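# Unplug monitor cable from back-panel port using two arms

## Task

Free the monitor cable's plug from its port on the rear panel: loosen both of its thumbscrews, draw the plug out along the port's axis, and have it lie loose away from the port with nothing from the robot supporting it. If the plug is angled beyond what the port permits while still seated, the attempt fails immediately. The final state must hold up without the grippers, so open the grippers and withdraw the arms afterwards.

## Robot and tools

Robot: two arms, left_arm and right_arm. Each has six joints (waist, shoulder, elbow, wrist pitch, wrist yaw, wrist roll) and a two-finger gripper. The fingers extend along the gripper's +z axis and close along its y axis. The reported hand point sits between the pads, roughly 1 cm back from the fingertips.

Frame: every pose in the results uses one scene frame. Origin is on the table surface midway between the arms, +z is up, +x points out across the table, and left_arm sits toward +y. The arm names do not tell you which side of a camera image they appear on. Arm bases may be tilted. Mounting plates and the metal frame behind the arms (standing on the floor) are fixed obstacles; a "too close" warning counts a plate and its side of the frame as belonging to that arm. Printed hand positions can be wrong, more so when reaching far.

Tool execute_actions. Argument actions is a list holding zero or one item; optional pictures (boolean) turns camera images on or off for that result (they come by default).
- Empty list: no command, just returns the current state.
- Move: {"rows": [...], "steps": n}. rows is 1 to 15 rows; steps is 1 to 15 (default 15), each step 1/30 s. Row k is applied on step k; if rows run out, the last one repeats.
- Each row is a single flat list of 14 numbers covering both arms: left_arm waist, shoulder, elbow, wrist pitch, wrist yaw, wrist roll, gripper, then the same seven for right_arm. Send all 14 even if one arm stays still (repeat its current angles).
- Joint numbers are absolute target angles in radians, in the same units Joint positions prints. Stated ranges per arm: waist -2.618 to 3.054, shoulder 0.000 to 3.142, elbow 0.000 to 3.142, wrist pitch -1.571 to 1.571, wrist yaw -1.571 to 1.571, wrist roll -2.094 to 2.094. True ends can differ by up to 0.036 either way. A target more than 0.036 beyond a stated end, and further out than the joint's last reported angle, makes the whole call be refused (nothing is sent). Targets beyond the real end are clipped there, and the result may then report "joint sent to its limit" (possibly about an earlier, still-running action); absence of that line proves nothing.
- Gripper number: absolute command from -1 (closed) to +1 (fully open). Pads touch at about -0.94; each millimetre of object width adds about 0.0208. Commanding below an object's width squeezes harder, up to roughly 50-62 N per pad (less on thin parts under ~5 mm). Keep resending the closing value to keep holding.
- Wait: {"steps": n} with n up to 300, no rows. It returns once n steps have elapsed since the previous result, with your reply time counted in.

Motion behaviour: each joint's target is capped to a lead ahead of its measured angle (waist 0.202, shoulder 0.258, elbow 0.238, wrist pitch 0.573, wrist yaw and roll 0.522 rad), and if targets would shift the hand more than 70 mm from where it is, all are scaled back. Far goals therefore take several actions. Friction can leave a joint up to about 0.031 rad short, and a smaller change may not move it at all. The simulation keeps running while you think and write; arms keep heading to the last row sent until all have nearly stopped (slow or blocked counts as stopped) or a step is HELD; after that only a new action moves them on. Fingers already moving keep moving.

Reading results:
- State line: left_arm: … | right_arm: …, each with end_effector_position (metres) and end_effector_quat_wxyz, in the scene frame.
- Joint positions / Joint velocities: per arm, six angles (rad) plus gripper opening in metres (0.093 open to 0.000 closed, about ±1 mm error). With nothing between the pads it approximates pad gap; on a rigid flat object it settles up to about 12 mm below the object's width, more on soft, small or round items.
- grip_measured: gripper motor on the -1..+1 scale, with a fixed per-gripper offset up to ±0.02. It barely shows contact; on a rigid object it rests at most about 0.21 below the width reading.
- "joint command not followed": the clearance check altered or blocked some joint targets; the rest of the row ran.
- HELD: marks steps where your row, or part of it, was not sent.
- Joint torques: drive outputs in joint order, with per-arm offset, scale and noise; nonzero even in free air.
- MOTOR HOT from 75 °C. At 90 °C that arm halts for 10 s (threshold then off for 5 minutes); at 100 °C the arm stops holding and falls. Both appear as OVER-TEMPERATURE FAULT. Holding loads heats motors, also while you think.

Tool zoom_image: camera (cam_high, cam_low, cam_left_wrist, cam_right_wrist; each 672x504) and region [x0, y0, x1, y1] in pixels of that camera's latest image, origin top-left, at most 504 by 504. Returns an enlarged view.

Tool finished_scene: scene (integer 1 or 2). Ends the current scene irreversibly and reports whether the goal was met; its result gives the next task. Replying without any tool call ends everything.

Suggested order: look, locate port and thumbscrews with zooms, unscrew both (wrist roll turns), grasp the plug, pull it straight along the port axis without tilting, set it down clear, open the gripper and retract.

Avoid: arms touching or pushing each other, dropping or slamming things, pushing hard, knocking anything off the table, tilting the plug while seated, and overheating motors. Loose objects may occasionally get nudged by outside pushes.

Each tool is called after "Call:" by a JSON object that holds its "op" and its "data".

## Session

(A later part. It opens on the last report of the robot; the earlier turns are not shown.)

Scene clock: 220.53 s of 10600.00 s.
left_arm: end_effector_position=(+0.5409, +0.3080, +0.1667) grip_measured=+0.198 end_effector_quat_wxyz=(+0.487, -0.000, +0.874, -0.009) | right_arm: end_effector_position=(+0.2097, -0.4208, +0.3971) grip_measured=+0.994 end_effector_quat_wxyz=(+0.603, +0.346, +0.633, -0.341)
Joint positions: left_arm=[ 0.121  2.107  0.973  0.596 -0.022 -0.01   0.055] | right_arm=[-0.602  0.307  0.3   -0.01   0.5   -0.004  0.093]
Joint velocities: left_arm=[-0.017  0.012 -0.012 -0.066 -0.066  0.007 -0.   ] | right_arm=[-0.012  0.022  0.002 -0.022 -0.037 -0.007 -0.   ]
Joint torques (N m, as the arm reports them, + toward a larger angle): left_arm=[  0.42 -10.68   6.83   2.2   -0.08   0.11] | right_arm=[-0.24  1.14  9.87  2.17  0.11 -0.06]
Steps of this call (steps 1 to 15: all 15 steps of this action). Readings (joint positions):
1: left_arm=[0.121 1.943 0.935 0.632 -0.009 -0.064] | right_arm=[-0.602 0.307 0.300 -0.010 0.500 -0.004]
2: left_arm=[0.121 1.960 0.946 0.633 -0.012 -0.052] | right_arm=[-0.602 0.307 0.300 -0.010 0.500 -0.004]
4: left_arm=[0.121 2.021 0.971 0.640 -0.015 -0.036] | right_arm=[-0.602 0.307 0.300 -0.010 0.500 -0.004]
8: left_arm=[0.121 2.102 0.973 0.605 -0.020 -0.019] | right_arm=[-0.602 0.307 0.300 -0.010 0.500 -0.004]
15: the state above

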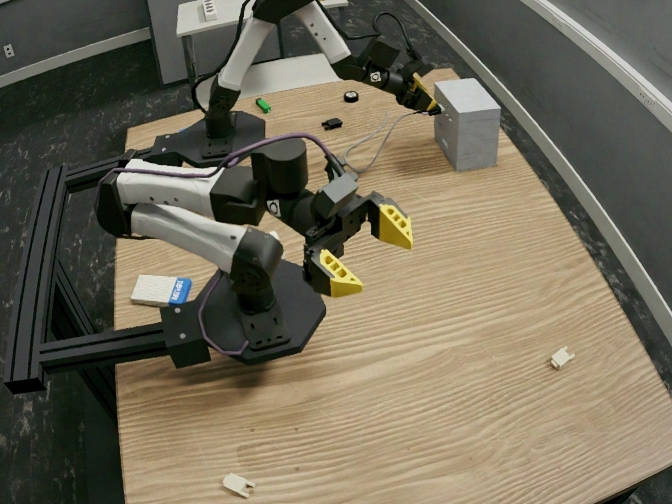

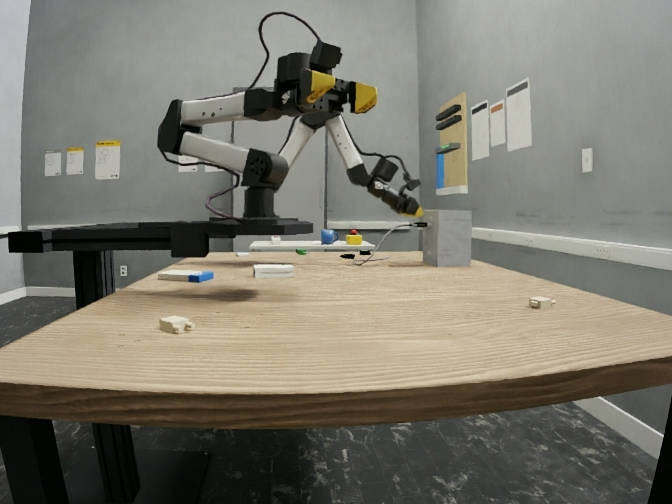

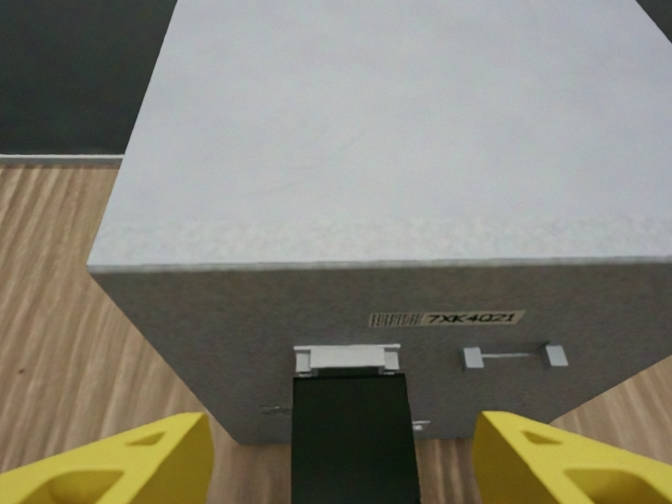

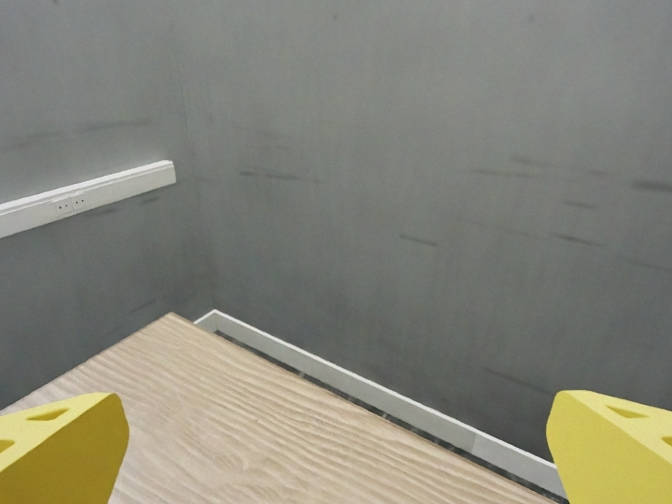

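Call:
{"op": "execute_actions", "data": {"actions": [{"rows":[[0.109,2.14,1.0,0.6,-0.03,0,0.2,-0.6,0.3,0.3,0,0.5,0,1],[0.109,2.16,1.015,0.6,-0.03,0,0.2,-0.6,0.3,0.3,0,0.5,0,1],[0.109,2.18,1.03,0.6,-0.03,0,0.2,-0.6,0.3,0.3,0,0.5,0,1],[0.109,2.2,1.04,0.6,-0.03,0,0.2,-0.6,0.3,0.3,0,0.5,0,1],[0.109,2.215,1.048,0.6,-0.03,0,0.2,-0.6,0.3,0.3,0,0.5,0,1]]}]}}

Scene clock: 225.03 s of 10600.00 s.
left_arm: end_effector_position=(+0.5468, +0.3072, +0.1345) grip_measured=+0.198 end_effector_quat_wxyz=(+0.466, +0.001, +0.885, -0.008) | right_arm: end_effector_position=(+0.2097, -0.4208, +0.3971) grip_measured=+0.994 end_effector_quat_wxyz=(+0.603, +0.346, +0.633, -0.341)
Joint positions: left_arm=[ 0.121  2.209  1.026  0.598 -0.022 -0.008  0.055] | right_arm=[-0.602  0.307  0.3   -0.01   0.5   -0.004  0.093]
Joint velocities: left_arm=[-0.007  0.012 -0.002  0.11  -0.051  0.022  0.001] | right_arm=[-0.017 -0.012 -0.002  0.037  0.081 -0.007  0.   ]
Joint torques (N m, as the arm reports them, + toward a larger angle): left_arm=[ -1.07 -10.18   7.66   2.14  -0.11   0.12] | right_arm=[-0.23  1.39  9.97  2.18  0.13 -0.07]
Steps of this call (steps 1 to 15: the robot went on to your last target; steps 16 to 90: nothing new was sent; then 1.00 s passed at rest; steps 91 to 105: all 15 steps of this action). Readings (joint positions):
91: left_arm=[0.121 2.109 0.973 0.597 -0.022 -0.008] | right_arm=[-0.602 0.307 0.300 -0.010 0.500 -0.004]
92: left_arm=[0.121 2.115 0.978 0.598 -0.022 -0.008] | right_arm=[-0.602 0.307 0.300 -0.010 0.500 -0.004]
94: left_arm=[0.121 2.144 1.002 0.600 -0.022 -0.008] | right_arm=[-0.602 0.307 0.300 -0.010 0.500 -0.004]
98: left_arm=[0.121 2.200 1.026 0.601 -0.022 -0.008] | right_arm=[-0.602 0.307 0.300 -0.010 0.500 -0.004]
105: the state above

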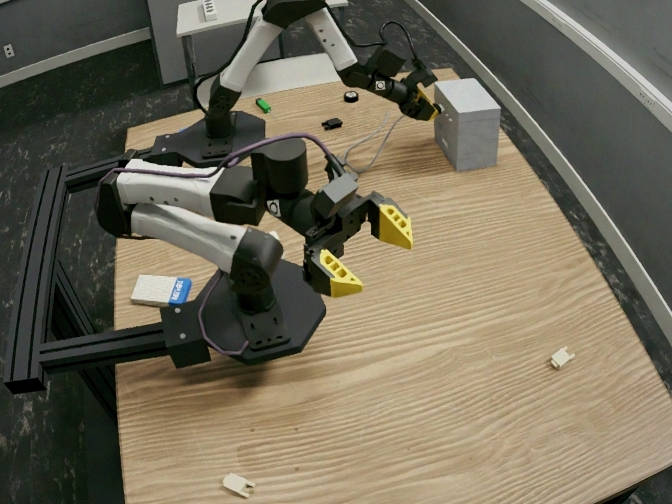

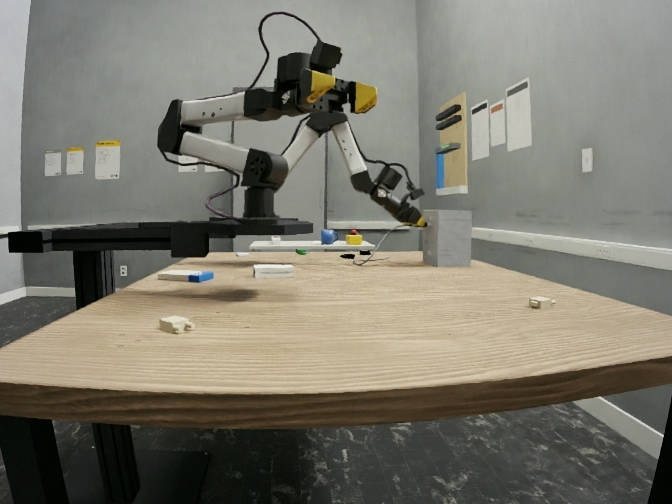

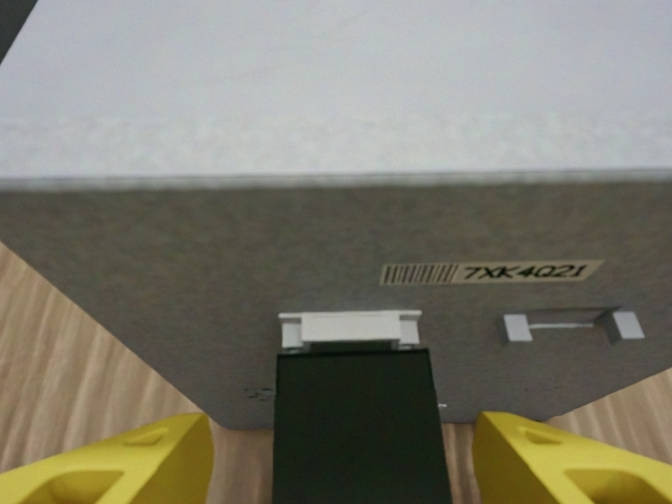

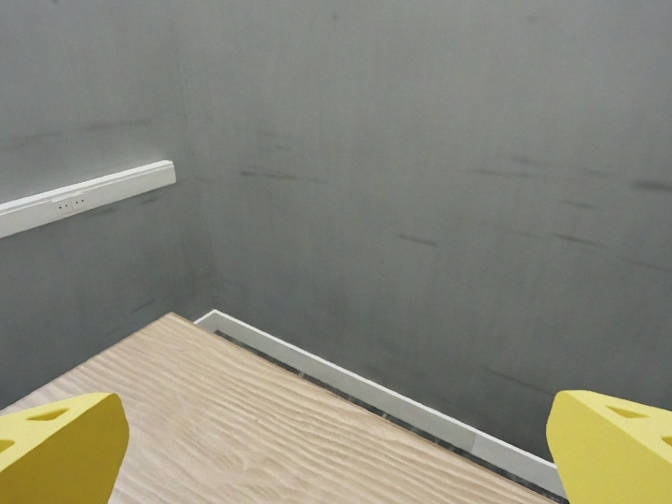

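Call:
{"op": "execute_actions", "data": {"actions": [{"rows":[[0.107,2.21,1.03,0.6,-0.03,0,0,-0.6,0.3,0.3,0,0.5,0,1],[0.107,2.21,1.03,0.6,-0.03,0,-0.05,-0.6,0.3,0.3,0,0.5,0,1],[0.107,2.21,1.03,0.6,-0.03,0,-0.1,-0.6,0.3,0.3,0,0.5,0,1],[0.107,2.21,1.03,0.6,-0.03,0,-0.13,-0.6,0.3,0.3,0,0.5,0,1],[0.107,2.21,1.03,0.6,-0.03,0,-0.16,-0.6,0.3,0.3,0,0.5,0,1],[0.107,2.21,1.03,0.6,-0.03,0,-0.19,-0.6,0.3,0.3,0,0.5,0,1],[0.11,2.21,1.03,0.6,-0.03,0,-0.22,-0.6,0.3,0.3,0,0.5,0,1],[0.11,2.21,1.03,0.6,-0.03,0,-0.26,-0.6,0.3,0.3,0,0.5,0,1],[0.114,2.21,1.03,0.6,-0.03,0,-0.32,-0.6,0.3,0.3,0,0.5,0,1],[0.114,2.21,1.03,0.6,-0.03,0,-0.4,-0.6,0.3,0.3,0,0.5,0,1]]}], "pictures": false}}

Call:
{"op": "execute_actions", "data": {"actions": [{"rows":[[0.114,2.2,1.01,0.61,-0.03,0,-0.4,-0.6,0.3,0.3,0,0.5,0,1],[0.114,2.195,1.0,0.61,-0.03,0,-0.4,-0.6,0.3,0.3,0,0.5,0,1],[0.114,2.19,0.99,0.615,-0.03,0,-0.4,-0.6,0.3,0.3,0,0.5,0,1],[0.114,2.187,0.98,0.615,-0.03,0,-0.4,-0.6,0.3,0.3,0,0.5,0,1]]}], "pictures": false}}

Call:
{"op": "execute_actions", "data": {"actions": [{"rows":[[0.114,2.18,0.97,0.62,-0.03,0,-0.4,-0.6,0.3,0.3,0,0.5,0,1],[0.114,2.175,0.96,0.625,-0.03,0,-0.4,-0.6,0.3,0.3,0,0.5,0,1]]}]}}

Scene clock: 234.17 s of 10600.00 s.
left_arm: end_effector_position=(+0.5467, +0.3050, +0.1345) grip_measured=-0.387 end_effector_quat_wxyz=(+0.466, +0.003, +0.885, -0.008) | right_arm: end_effector_position=(+0.2097, -0.4208, +0.3971) grip_measured=+0.994 end_effector_quat_wxyz=(+0.603, +0.346, +0.633, -0.341)
Joint positions: left_arm=[ 0.115  2.209  1.026  0.598 -0.026 -0.008  0.027] | right_arm=[-0.602  0.307  0.3   -0.01   0.5   -0.004  0.093]
Joint velocities: left_arm=[-0.002 -0.002 -0.007 -0.095  0.022 -0.037  0.   ] | right_arm=[ 0.002 -0.007  0.007 -0.037  0.037  0.007 -0.   ]
Joint torques (N m, as the arm reports them, + toward a larger angle): left_arm=[ -0.27 -10.65   6.24   2.14  -0.08   0.11] | right_arm=[-0.09  1.05 10.05  2.12  0.14 -0.06]
Steps of this call (steps 1 to 15: the robot went on to your last target; steps 16 to 90: nothing new was sent; then 5.63 s passed at rest; steps 91 to 105: all 15 steps of this action). Readings (joint positions):
91: left_arm=[0.120 2.209 1.026 0.598 -0.023 -0.008] | right_arm=[-0.602 0.307 0.300 -0.010 0.500 -0.004]
92: left_arm=[0.119 2.209 1.026 0.598 -0.023 -0.008] | right_arm=[-0.602 0.307 0.300 -0.010 0.500 -0.004]
94: left_arm=[0.117 2.209 1.026 0.598 -0.023 -0.008] | right_arm=[-0.602 0.307 0.300 -0.010 0.500 -0.004]
98: left_arm=[0.115 2.209 1.026 0.598 -0.023 -0.008] | right_arm=[-0.602 0.307 0.300 -0.010 0.500 -0.004]
105: the state above

Scene clock: 234.67 s of 10600.00 s.
left_arm: end_effector_position=(+0.5411, +0.3052, +0.1323) grip_measured=-0.387 end_effector_quat_wxyz=(+0.464, +0.003, +0.886, -0.008) | right_arm: end_effector_position=(+0.2097, -0.4208, +0.3971) grip_measured=+0.994 end_effector_quat_wxyz=(+0.603, +0.346, +0.633, -0.341)
Joint positions: left_arm=[ 0.115  2.202  1.002  0.611 -0.026 -0.008  0.027] | right_arm=[-0.602  0.307  0.3   -0.01   0.5   -0.004  0.093]
Joint velocities: left_arm=[-0.007 -0.012 -0.017 -0.007 -0.007  0.007  0.   ] | right_arm=[-0.002 -0.012  0.002 -0.037  0.007 -0.095  0.001]
Joint torques (N m, as the arm reports them, + toward a larger angle): left_arm=[ -0.13 -11.66   4.11   2.14  -0.04   0.12] | right_arm=[-0.11  0.92 10.19  2.17  0.13  0.01]
Steps of this call (steps 1 to 15: all 15 steps of this action). Readings (joint positions):
1: left_arm=[0.115 2.209 1.026 0.598 -0.026 -0.008] | right_arm=[-0.602 0.307 0.300 -0.010 0.500 -0.004]
2: left_arm=[0.115 2.209 1.026 0.599 -0.026 -0.008] | right_arm=[-0.602 0.307 0.300 -0.010 0.500 -0.004]
4: left_arm=[0.115 2.209 1.021 0.603 -0.026 -0.008] | right_arm=[-0.602 0.307 0.300 -0.010 0.500 -0.004]
8: left_arm=[0.115 2.203 1.007 0.611 -0.026 -0.008] | right_arm=[-0.602 0.307 0.300 -0.010 0.500 -0.004]
15: the state above

Scene clock: 235.17 s of 10600.00 s.
left_arm: end_effector_position=(+0.5359, +0.3053, +0.1309) grip_measured=-0.387 end_effector_quat_wxyz=(+0.460, +0.003, +0.888, -0.008) | right_arm: end_effector_position=(+0.2097, -0.4208, +0.3971) grip_measured=+0.994 end_effector_quat_wxyz=(+0.603, +0.346, +0.633, -0.341)
Joint positions: left_arm=[ 0.115  2.192  0.982  0.613 -0.026 -0.008  0.027] | right_arm=[-0.602  0.307  0.3   -0.01   0.5   -0.004  0.093]
Joint velocities: left_arm=[-0.002  0.007 -0.007 -0.051 -0.081 -0.051  0.001] | right_arm=[-0.007  0.012  0.007 -0.022  0.007  0.007 -0.001]
Joint torques (N m, as the arm reports them, + toward a larger angle): left_arm=[ -0.1  -11.83   4.01   2.22  -0.06   0.13] | right_arm=[-0.35  1.07 10.22  2.14  0.13  0.05]
Steps of this call (steps 1 to 15: all 15 steps of this action). Readings (joint positions):
1: left_arm=[0.115 2.202 1.002 0.611 -0.026 -0.008] | right_arm=[-0.602 0.307 0.300 -0.010 0.500 -0.004]
2: left_arm=[0.115 2.201 0.999 0.612 -0.026 -0.008] | right_arm=[-0.602 0.307 0.300 -0.010 0.500 -0.004]
4: left_arm=[0.115 2.194 0.987 0.613 -0.026 -0.008] | right_arm=[-0.602 0.307 0.300 -0.010 0.500 -0.004]
8: left_arm=[0.115 2.192 0.982 0.613 -0.026 -0.008] | right_arm=[-0.602 0.307 0.300 -0.010 0.500 -0.004]
15: the state above

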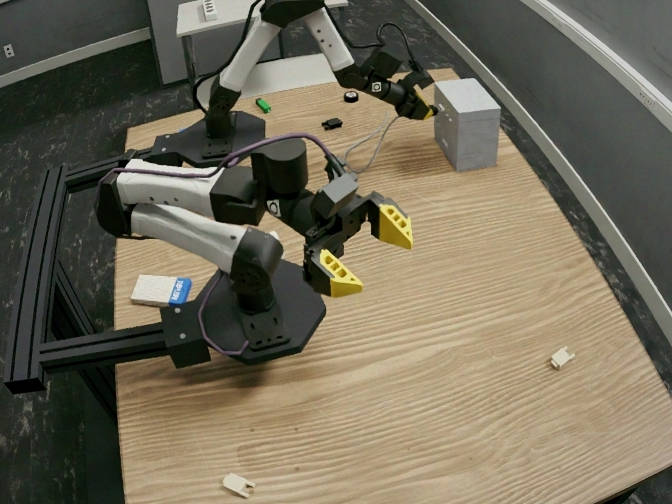

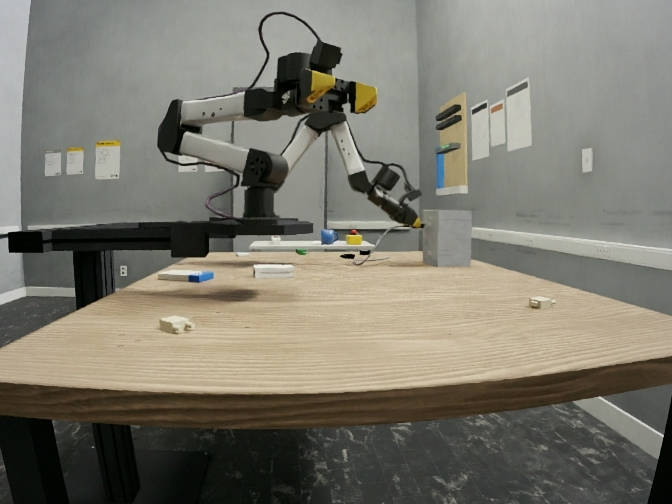

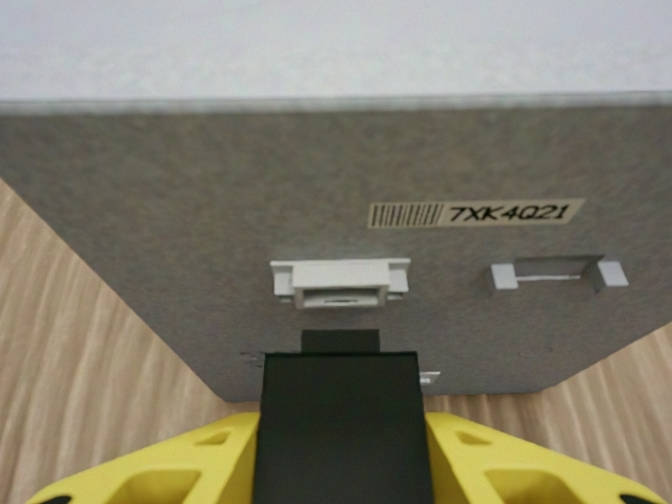

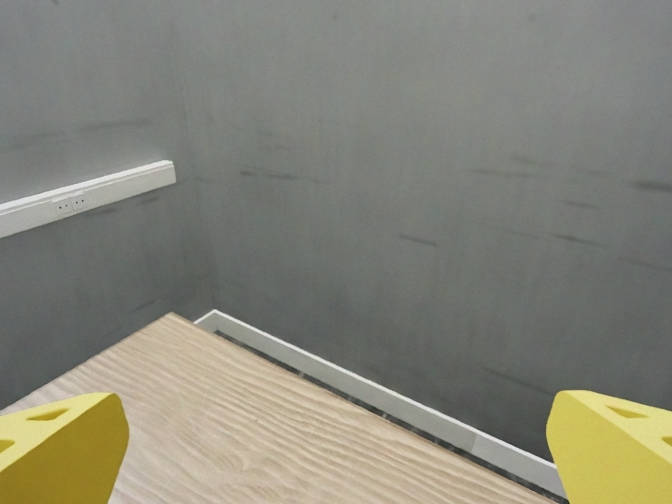

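Call:
{"op": "execute_actions", "data": {"actions": [{"rows":[[0.08,2.25,0.82,0.85,-0.03,0,-0.4,-0.6,0.3,0.3,0,0.5,0,1]]}], "pictures": false}}

Call:
{"op": "execute_actions", "data": {"actions": [{"rows":[[0.03,2.4,0.82,1.1,-0.03,0,-0.4,-0.6,0.3,0.3,0,0.5,0,1]]}], "pictures": false}}

Call:
{"op": "execute_actions", "data": {"actions": [{"rows":[[0.03,2.46,0.82,1.13,-0.03,0,-0.4,-0.6,0.3,0.3,0,0.5,0,1],[0.03,2.49,0.82,1.13,-0.03,0,-0.4,-0.6,0.3,0.3,0,0.5,0,1],[0.03,2.52,0.82,1.13,-0.03,0,-0.4,-0.6,0.3,0.3,0,0.5,0,1]]}], "pictures": false}}

Scene clock: 239.10 s of 10600.00 s.
left_arm: end_effector_position=(+0.5012, +0.2914, +0.0981) grip_measured=-0.387 end_effector_quat_wxyz=(+0.463, +0.016, +0.886, -0.014) | right_arm: end_effector_position=(+0.2097, -0.4208, +0.3971) grip_measured=+0.994 end_effector_quat_wxyz=(+0.603, +0.346, +0.633, -0.341)
Joint positions: left_arm=[ 0.084  2.252  0.831  0.829 -0.029 -0.008  0.027] | right_arm=[-0.602  0.307  0.3   -0.01   0.5   -0.004  0.093]
Joint velocities: left_arm=[-0.007 -0.002  0.002  0.022 -0.022 -0.022 -0.   ] | right_arm=[ 0.017  0.002 -0.017 -0.037  0.037 -0.051  0.   ]
Joint torques (N m, as the arm reports them, + toward a larger angle): left_arm=[-0.31 -9.93  3.83  2.15 -0.01  0.09] | right_arm=[-0.26  1.03  9.76  2.06  0.14 -0.01]
Steps of this call (steps 1 to 15: the robot went on to your last target; steps 16 to 90: nothing new was sent; then 0.43 s passed at rest; steps 91 to 105: all 15 steps of this action). Readings (joint positions):
91: left_arm=[0.113 2.196 0.959 0.660 -0.027 -0.008] | right_arm=[-0.602 0.307 0.300 -0.010 0.500 -0.004]
92: left_arm=[0.108 2.197 0.923 0.714 -0.029 -0.008] | right_arm=[-0.602 0.307 0.300 -0.010 0.500 -0.004]
94: left_arm=[0.095 2.214 0.867 0.765 -0.029 -0.008] | right_arm=[-0.602 0.307 0.300 -0.010 0.500 -0.004]
98: left_arm=[0.084 2.251 0.831 0.786 -0.029 -0.008] | right_arm=[-0.602 0.307 0.300 -0.010 0.500 -0.004]
105: the state above

Scene clock: 239.60 s of 10600.00 s.
left_arm: end_effector_position=(+0.5040, +0.2650, +0.0795) grip_measured=-0.387 end_effector_quat_wxyz=(+0.505, +0.037, +0.862, -0.029) | right_arm: end_effector_position=(+0.2097, -0.4208, +0.3971) grip_measured=+0.994 end_effector_quat_wxyz=(+0.603, +0.346, +0.633, -0.341)
Joint positions: left_arm=[ 0.031  2.403  0.833  1.075 -0.031 -0.008  0.027] | right_arm=[-0.602  0.307  0.3   -0.01   0.5   -0.004  0.093]
Joint velocities: left_arm=[-0.007 -0.002 -0.017  0.066 -0.037 -0.037  0.   ] | right_arm=[ 0.017 -0.017  0.007 -0.022  0.051 -0.037 -0.001]
Joint torques (N m, as the arm reports them, + toward a larger angle): left_arm=[ -0.08 -10.5    2.74   2.36  -0.01   0.09] | right_arm=[-0.14  1.04  9.96  2.17  0.13 -0.01]
Steps of this call (steps 1 to 15: all 15 steps of this action). Readings (joint positions):
1: left_arm=[0.079 2.271 0.831 0.874 -0.031 -0.008] | right_arm=[-0.602 0.307 0.300 -0.010 0.500 -0.004]
2: left_arm=[0.071 2.303 0.833 0.937 -0.033 -0.008] | right_arm=[-0.602 0.307 0.300 -0.010 0.500 -0.004]
4: left_arm=[0.048 2.360 0.833 0.998 -0.033 -0.008] | right_arm=[-0.602 0.307 0.300 -0.010 0.500 -0.004]
8: left_arm=[0.031 2.403 0.833 1.029 -0.031 -0.008] | right_arm=[-0.602 0.307 0.300 -0.010 0.500 -0.004]
15: the state above

Scene clock: 240.10 s of 10600.00 s.
left_arm: end_effector_position=(+0.4837, +0.2665, +0.0332) grip_measured=-0.387 end_effector_quat_wxyz=(+0.470, +0.039, +0.881, -0.026) | right_arm: end_effector_position=(+0.2097, -0.4208, +0.3971) grip_measured=+0.994 end_effector_quat_wxyz=(+0.603, +0.346, +0.633, -0.341)
Joint positions: left_arm=[ 0.031  2.523  0.833  1.115 -0.031 -0.008  0.027] | right_arm=[-0.602  0.307  0.3   -0.01   0.5   -0.004  0.093]
Joint velocities: left_arm=[ 0.002  0.002  0.012 -0.022  0.051 -0.007 -0.   ] | right_arm=[-0.002 -0.002 -0.002 -0.007  0.037  0.051  0.001]
Joint torques (N m, as the arm reports them, + toward a larger angle): left_arm=[ -0.13 -10.18   2.07   2.29  -0.01   0.11] | right_arm=[-0.16  1.03  9.91  2.13  0.14 -0.03]
Steps of this call (steps 1 to 15: all 15 steps of this action). Readings (joint positions):
1: left_arm=[0.031 2.409 0.833 1.085 -0.031 -0.008] | right_arm=[-0.602 0.307 0.300 -0.010 0.500 -0.004]
2: left_arm=[0.031 2.421 0.833 1.102 -0.031 -0.008] | right_arm=[-0.602 0.307 0.300 -0.010 0.500 -0.004]
4: left_arm=[0.031 2.462 0.833 1.123 -0.031 -0.008] | right_arm=[-0.602 0.307 0.300 -0.010 0.500 -0.004]
8: left_arm=[0.031 2.520 0.833 1.110 -0.031 -0.008] | right_arm=[-0.602 0.307 0.300 -0.010 0.500 -0.004]
15: the state above

Call:
{"op": "execute_actions", "data": {"actions": [{"rows":[[0.03,2.535,0.82,1.13,-0.03,0,-0.4,-0.6,0.3,0.3,0,0.5,0,1],[0.03,2.545,0.82,1.13,-0.03,0,-0.4,-0.6,0.3,0.3,0,0.5,0,1],[0.03,2.555,0.82,1.13,-0.03,0,-0.4,-0.6,0.3,0.3,0,0.5,0,1],[0.03,2.565,0.82,1.13,-0.03,0,-0.4,-0.6,0.3,0.3,0,0.5,0,1]]}]}}

Call:
{"op": "execute_actions", "data": {"actions": [{"rows":[[0.03,2.565,0.82,1.13,-0.03,0,0.4,-0.6,0.3,0.3,0,0.5,0,1]]}], "pictures": false}}

Call:
{"op": "execute_actions", "data": {"actions": [{"rows":[[0.03,2.1,0.82,1.13,-0.03,0,0.4,-0.6,0.3,0.3,0,0.5,0,1]]}], "pictures": false}}

Call:
{"op": "execute_actions", "data": {"actions": [{"steps":30}]}}

Scene clock: 249.70 s of 10600.00 s.
left_arm: end_effector_position=(+0.4769, +0.2671, +0.0204) grip_measured=-0.387 end_effector_quat_wxyz=(+0.460, +0.039, +0.887, -0.026) | right_arm: end_effector_position=(+0.2097, -0.4208, +0.3971) grip_measured=+0.994 end_effector_quat_wxyz=(+0.603, +0.346, +0.633, -0.341)
Joint positions: left_arm=[ 0.031  2.555  0.833  1.123 -0.031 -0.008  0.027] | right_arm=[-0.602  0.307  0.3   -0.01   0.5   -0.004  0.093]
Joint velocities: left_arm=[-0.012 -0.002 -0.007 -0.022 -0.168  0.051 -0.   ] | right_arm=[-0.012 -0.012 -0.022 -0.022 -0.051 -0.037  0.   ]
Joint torques (N m, as the arm reports them, + toward a larger angle): left_arm=[ 0.01 -9.08  1.83  2.15 -0.02  0.11] | right_arm=[-0.26  1.12 10.07  2.15  0.09 -0.02]
Steps of this call (steps 1 to 15: the robot went on to your last target; steps 16 to 90: nothing new was sent; then 6.10 s passed at rest; steps 91 to 105: all 15 steps of this action). Readings (joint positions):
91: left_arm=[0.031 2.523 0.833 1.115 -0.031 -0.008] | right_arm=[-0.602 0.307 0.300 -0.010 0.500 -0.004]
92: left_arm=[0.031 2.523 0.833 1.115 -0.031 -0.008] | right_arm=[-0.602 0.307 0.300 -0.010 0.500 -0.004]
94: left_arm=[0.031 2.530 0.833 1.121 -0.031 -0.008] | right_arm=[-0.602 0.307 0.300 -0.010 0.500 -0.004]
98: left_arm=[0.031 2.552 0.833 1.123 -0.031 -0.008] | right_arm=[-0.602 0.307 0.300 -0.010 0.500 -0.004]
105: the state above

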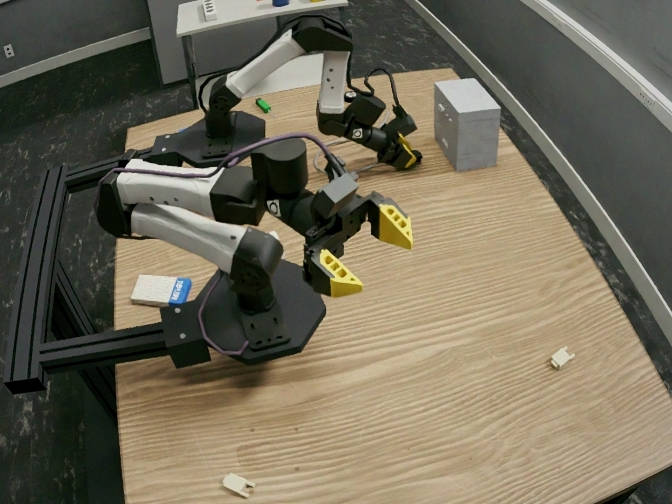

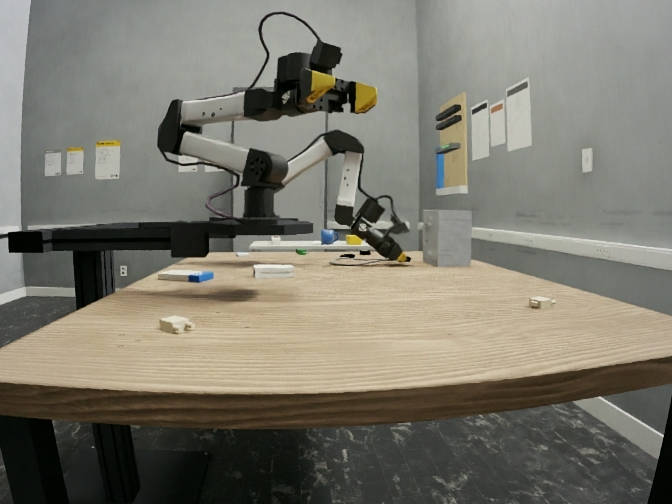

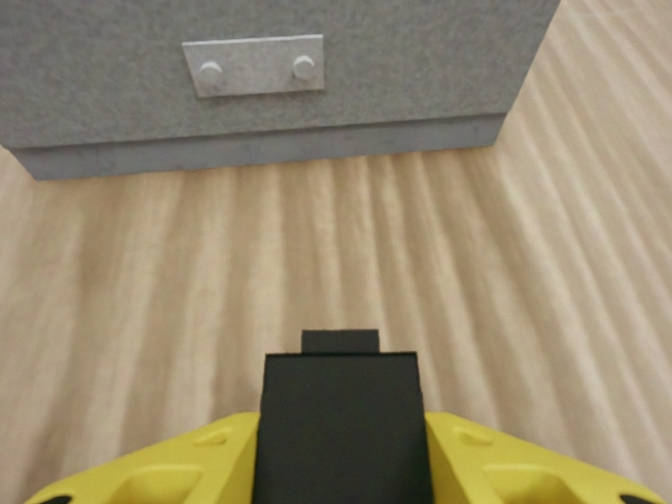

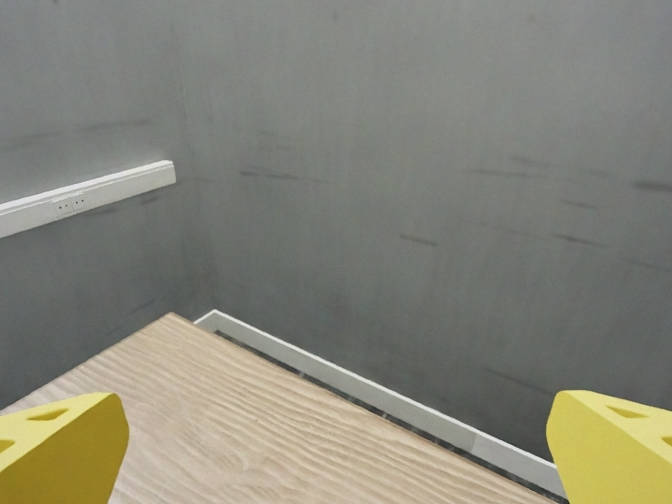

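Scene clock: 250.20 s of 10600.00 s.
left_arm: end_effector_position=(+0.4769, +0.2671, +0.0204) grip_measured=+0.398 end_effector_quat_wxyz=(+0.460, +0.039, +0.887, -0.026) | right_arm: end_effector_position=(+0.2097, -0.4208, +0.3971) grip_measured=+0.994 end_effector_quat_wxyz=(+0.603, +0.346, +0.633, -0.341)
Joint positions: left_arm=[ 0.031  2.555  0.833  1.123 -0.031 -0.008  0.064] | right_arm=[-0.602  0.307  0.3   -0.01   0.5   -0.004  0.093]
Joint velocities: left_arm=[ 0.007  0.007 -0.002 -0.022 -0.11   0.022 -0.001] | right_arm=[-0.037 -0.007 -0.017 -0.007 -0.022 -0.022 -0.   ]
Joint torques (N m, as the arm reports them, + toward a larger angle): left_arm=[-0.19 -9.23  1.76  2.19  0.02  0.1 ] | right_arm=[-0.21  1.26  9.82  2.13  0.12  0.02]
Steps of this call (steps 1 to 15: all 15 steps of this action). Readings (joint positions):
1: left_arm=[0.031 2.555 0.833 1.123 -0.031 -0.008] | right_arm=[-0.602 0.307 0.300 -0.010 0.500 -0.004]
2: left_arm=[0.031 2.555 0.833 1.123 -0.031 -0.008] | right_arm=[-0.602 0.307 0.300 -0.010 0.500 -0.004]
4: left_arm=[0.031 2.555 0.833 1.123 -0.031 -0.008] | right_arm=[-0.602 0.307 0.300 -0.010 0.500 -0.004]
8: left_arm=[0.031 2.555 0.833 1.123 -0.031 -0.008] | right_arm=[-0.602 0.307 0.300 -0.010 0.500 -0.004]
15: the state above

Scene clock: 250.70 s of 10600.00 s.
left_arm: end_effector_position=(+0.5399, +0.2642, +0.2516) grip_measured=+0.398 end_effector_quat_wxyz=(+0.662, +0.026, +0.748, -0.040) | right_arm: end_effector_position=(+0.2097, -0.4208, +0.3971) grip_measured=+0.994 end_effector_quat_wxyz=(+0.603, +0.346, +0.633, -0.341)
Joint positions: left_arm=[ 0.031  2.081  0.82   1.156 -0.031 -0.008  0.064] | right_arm=[-0.602  0.307  0.3   -0.01   0.5   -0.004  0.093]
Joint velocities: left_arm=[ 0.007  0.095  0.007 -0.125 -0.11   0.022  0.   ] | right_arm=[-0.007 -0.007  0.017 -0.051 -0.022 -0.022  0.001]
Joint torques (N m, as the arm reports them, + toward a larger angle): left_arm=[-0.08 -8.37  5.64  2.21 -0.03  0.12] | right_arm=[-0.23  1.15 10.17  2.2   0.09 -0.04]
Steps of this call (steps 1 to 15: all 15 steps of this action). Readings (joint positions):
1: left_arm=[0.031 2.537 0.831 1.108 -0.031 -0.008] | right_arm=[-0.602 0.307 0.300 -0.010 0.500 -0.004]
2: left_arm=[0.031 2.503 0.822 1.089 -0.031 -0.008] | right_arm=[-0.602 0.307 0.300 -0.010 0.500 -0.004]
4: left_arm=[0.031 2.415 0.820 1.081 -0.031 -0.008] | right_arm=[-0.602 0.307 0.300 -0.010 0.500 -0.004]
8: left_arm=[0.031 2.206 0.820 1.094 -0.031 -0.008] | right_arm=[-0.602 0.307 0.300 -0.010 0.500 -0.004]
15: the state above

Scene clock: 251.70 s of 10600.00 s.
left_arm: end_effector_position=(+0.5393, +0.2641, +0.2453) grip_measured=+0.398 end_effector_quat_wxyz=(+0.655, +0.027, +0.754, -0.039) | right_arm: end_effector_position=(+0.2097, -0.4208, +0.3971) grip_measured=+0.994 end_effector_quat_wxyz=(+0.603, +0.346, +0.633, -0.341)
Joint positions: left_arm=[ 0.031  2.086  0.82   1.141 -0.031 -0.008  0.064] | right_arm=[-0.602  0.307  0.3   -0.01   0.5   -0.004  0.093]
Joint velocities: left_arm=[-0.007 -0.007 -0.002 -0.066  0.007 -0.007 -0.   ] | right_arm=[-0.012 -0.007 -0.002 -0.081  0.007 -0.037 -0.   ]
Joint torques (N m, as the arm reports them, + toward a larger angle): left_arm=[-0.11 -8.42  5.75  2.18  0.02  0.12] | right_arm=[-0.23  1.2   9.92  2.21  0.15  0.02]
Steps of this call (steps 1 to 30: the robot went on to your last target). Readings (joint positions):
1: left_arm=[0.031 2.083 0.820 1.153 -0.031 -0.008] | right_arm=[-0.602 0.307 0.300 -0.010 0.500 -0.004]
2: left_arm=[0.031 2.085 0.820 1.149 -0.031 -0.008] | right_arm=[-0.602 0.307 0.300 -0.010 0.500 -0.004]
4: left_arm=[0.031 2.086 0.820 1.144 -0.031 -0.008] | right_arm=[-0.602 0.307 0.300 -0.010 0.500 -0.004]
8: left_arm=[0.031 2.086 0.820 1.142 -0.031 -0.008] | right_arm=[-0.602 0.307 0.300 -0.010 0.500 -0.004]
30: the state above
All arms were judged still, so your last target was given up. Only a new action makes them travel on or press farther. Fingers that are still opening or closing keep moving.

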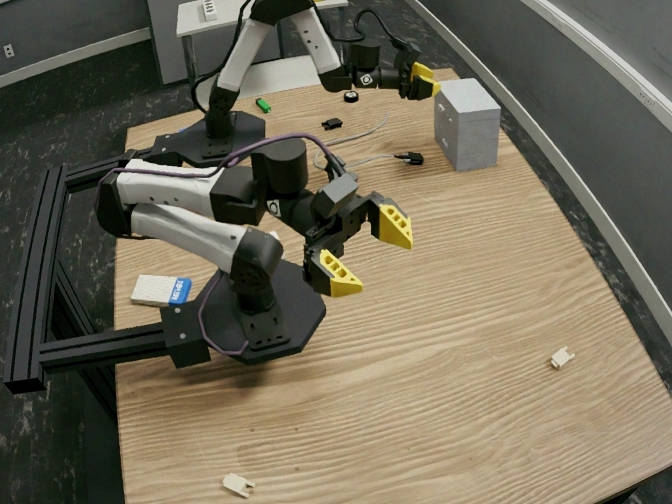

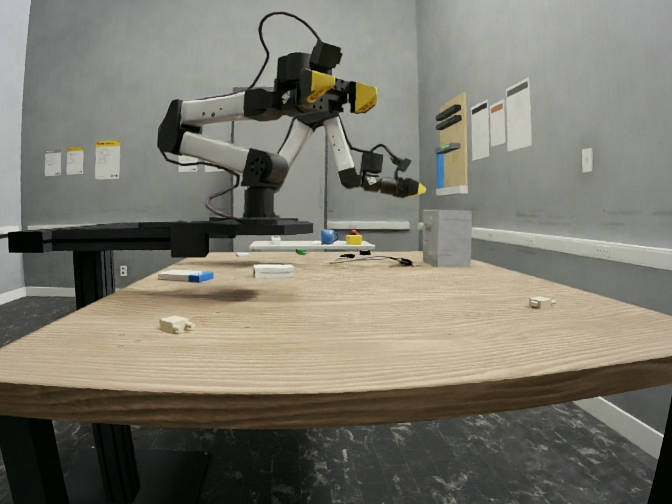

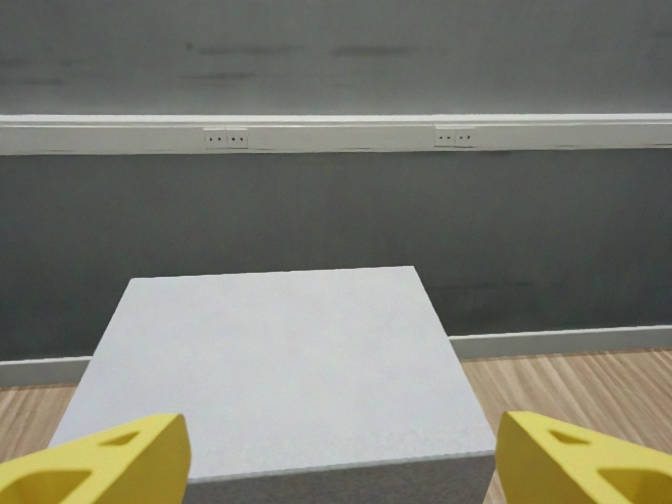

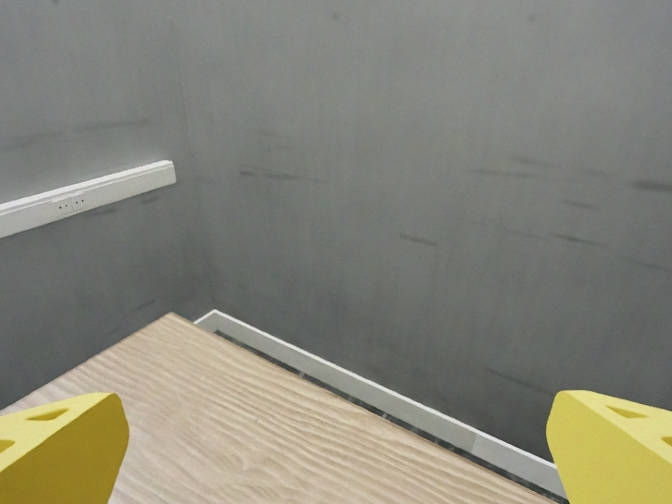

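Call:
{"op": "finished_scene", "data": {"scene": 2}}

The scene is finished: the task was done.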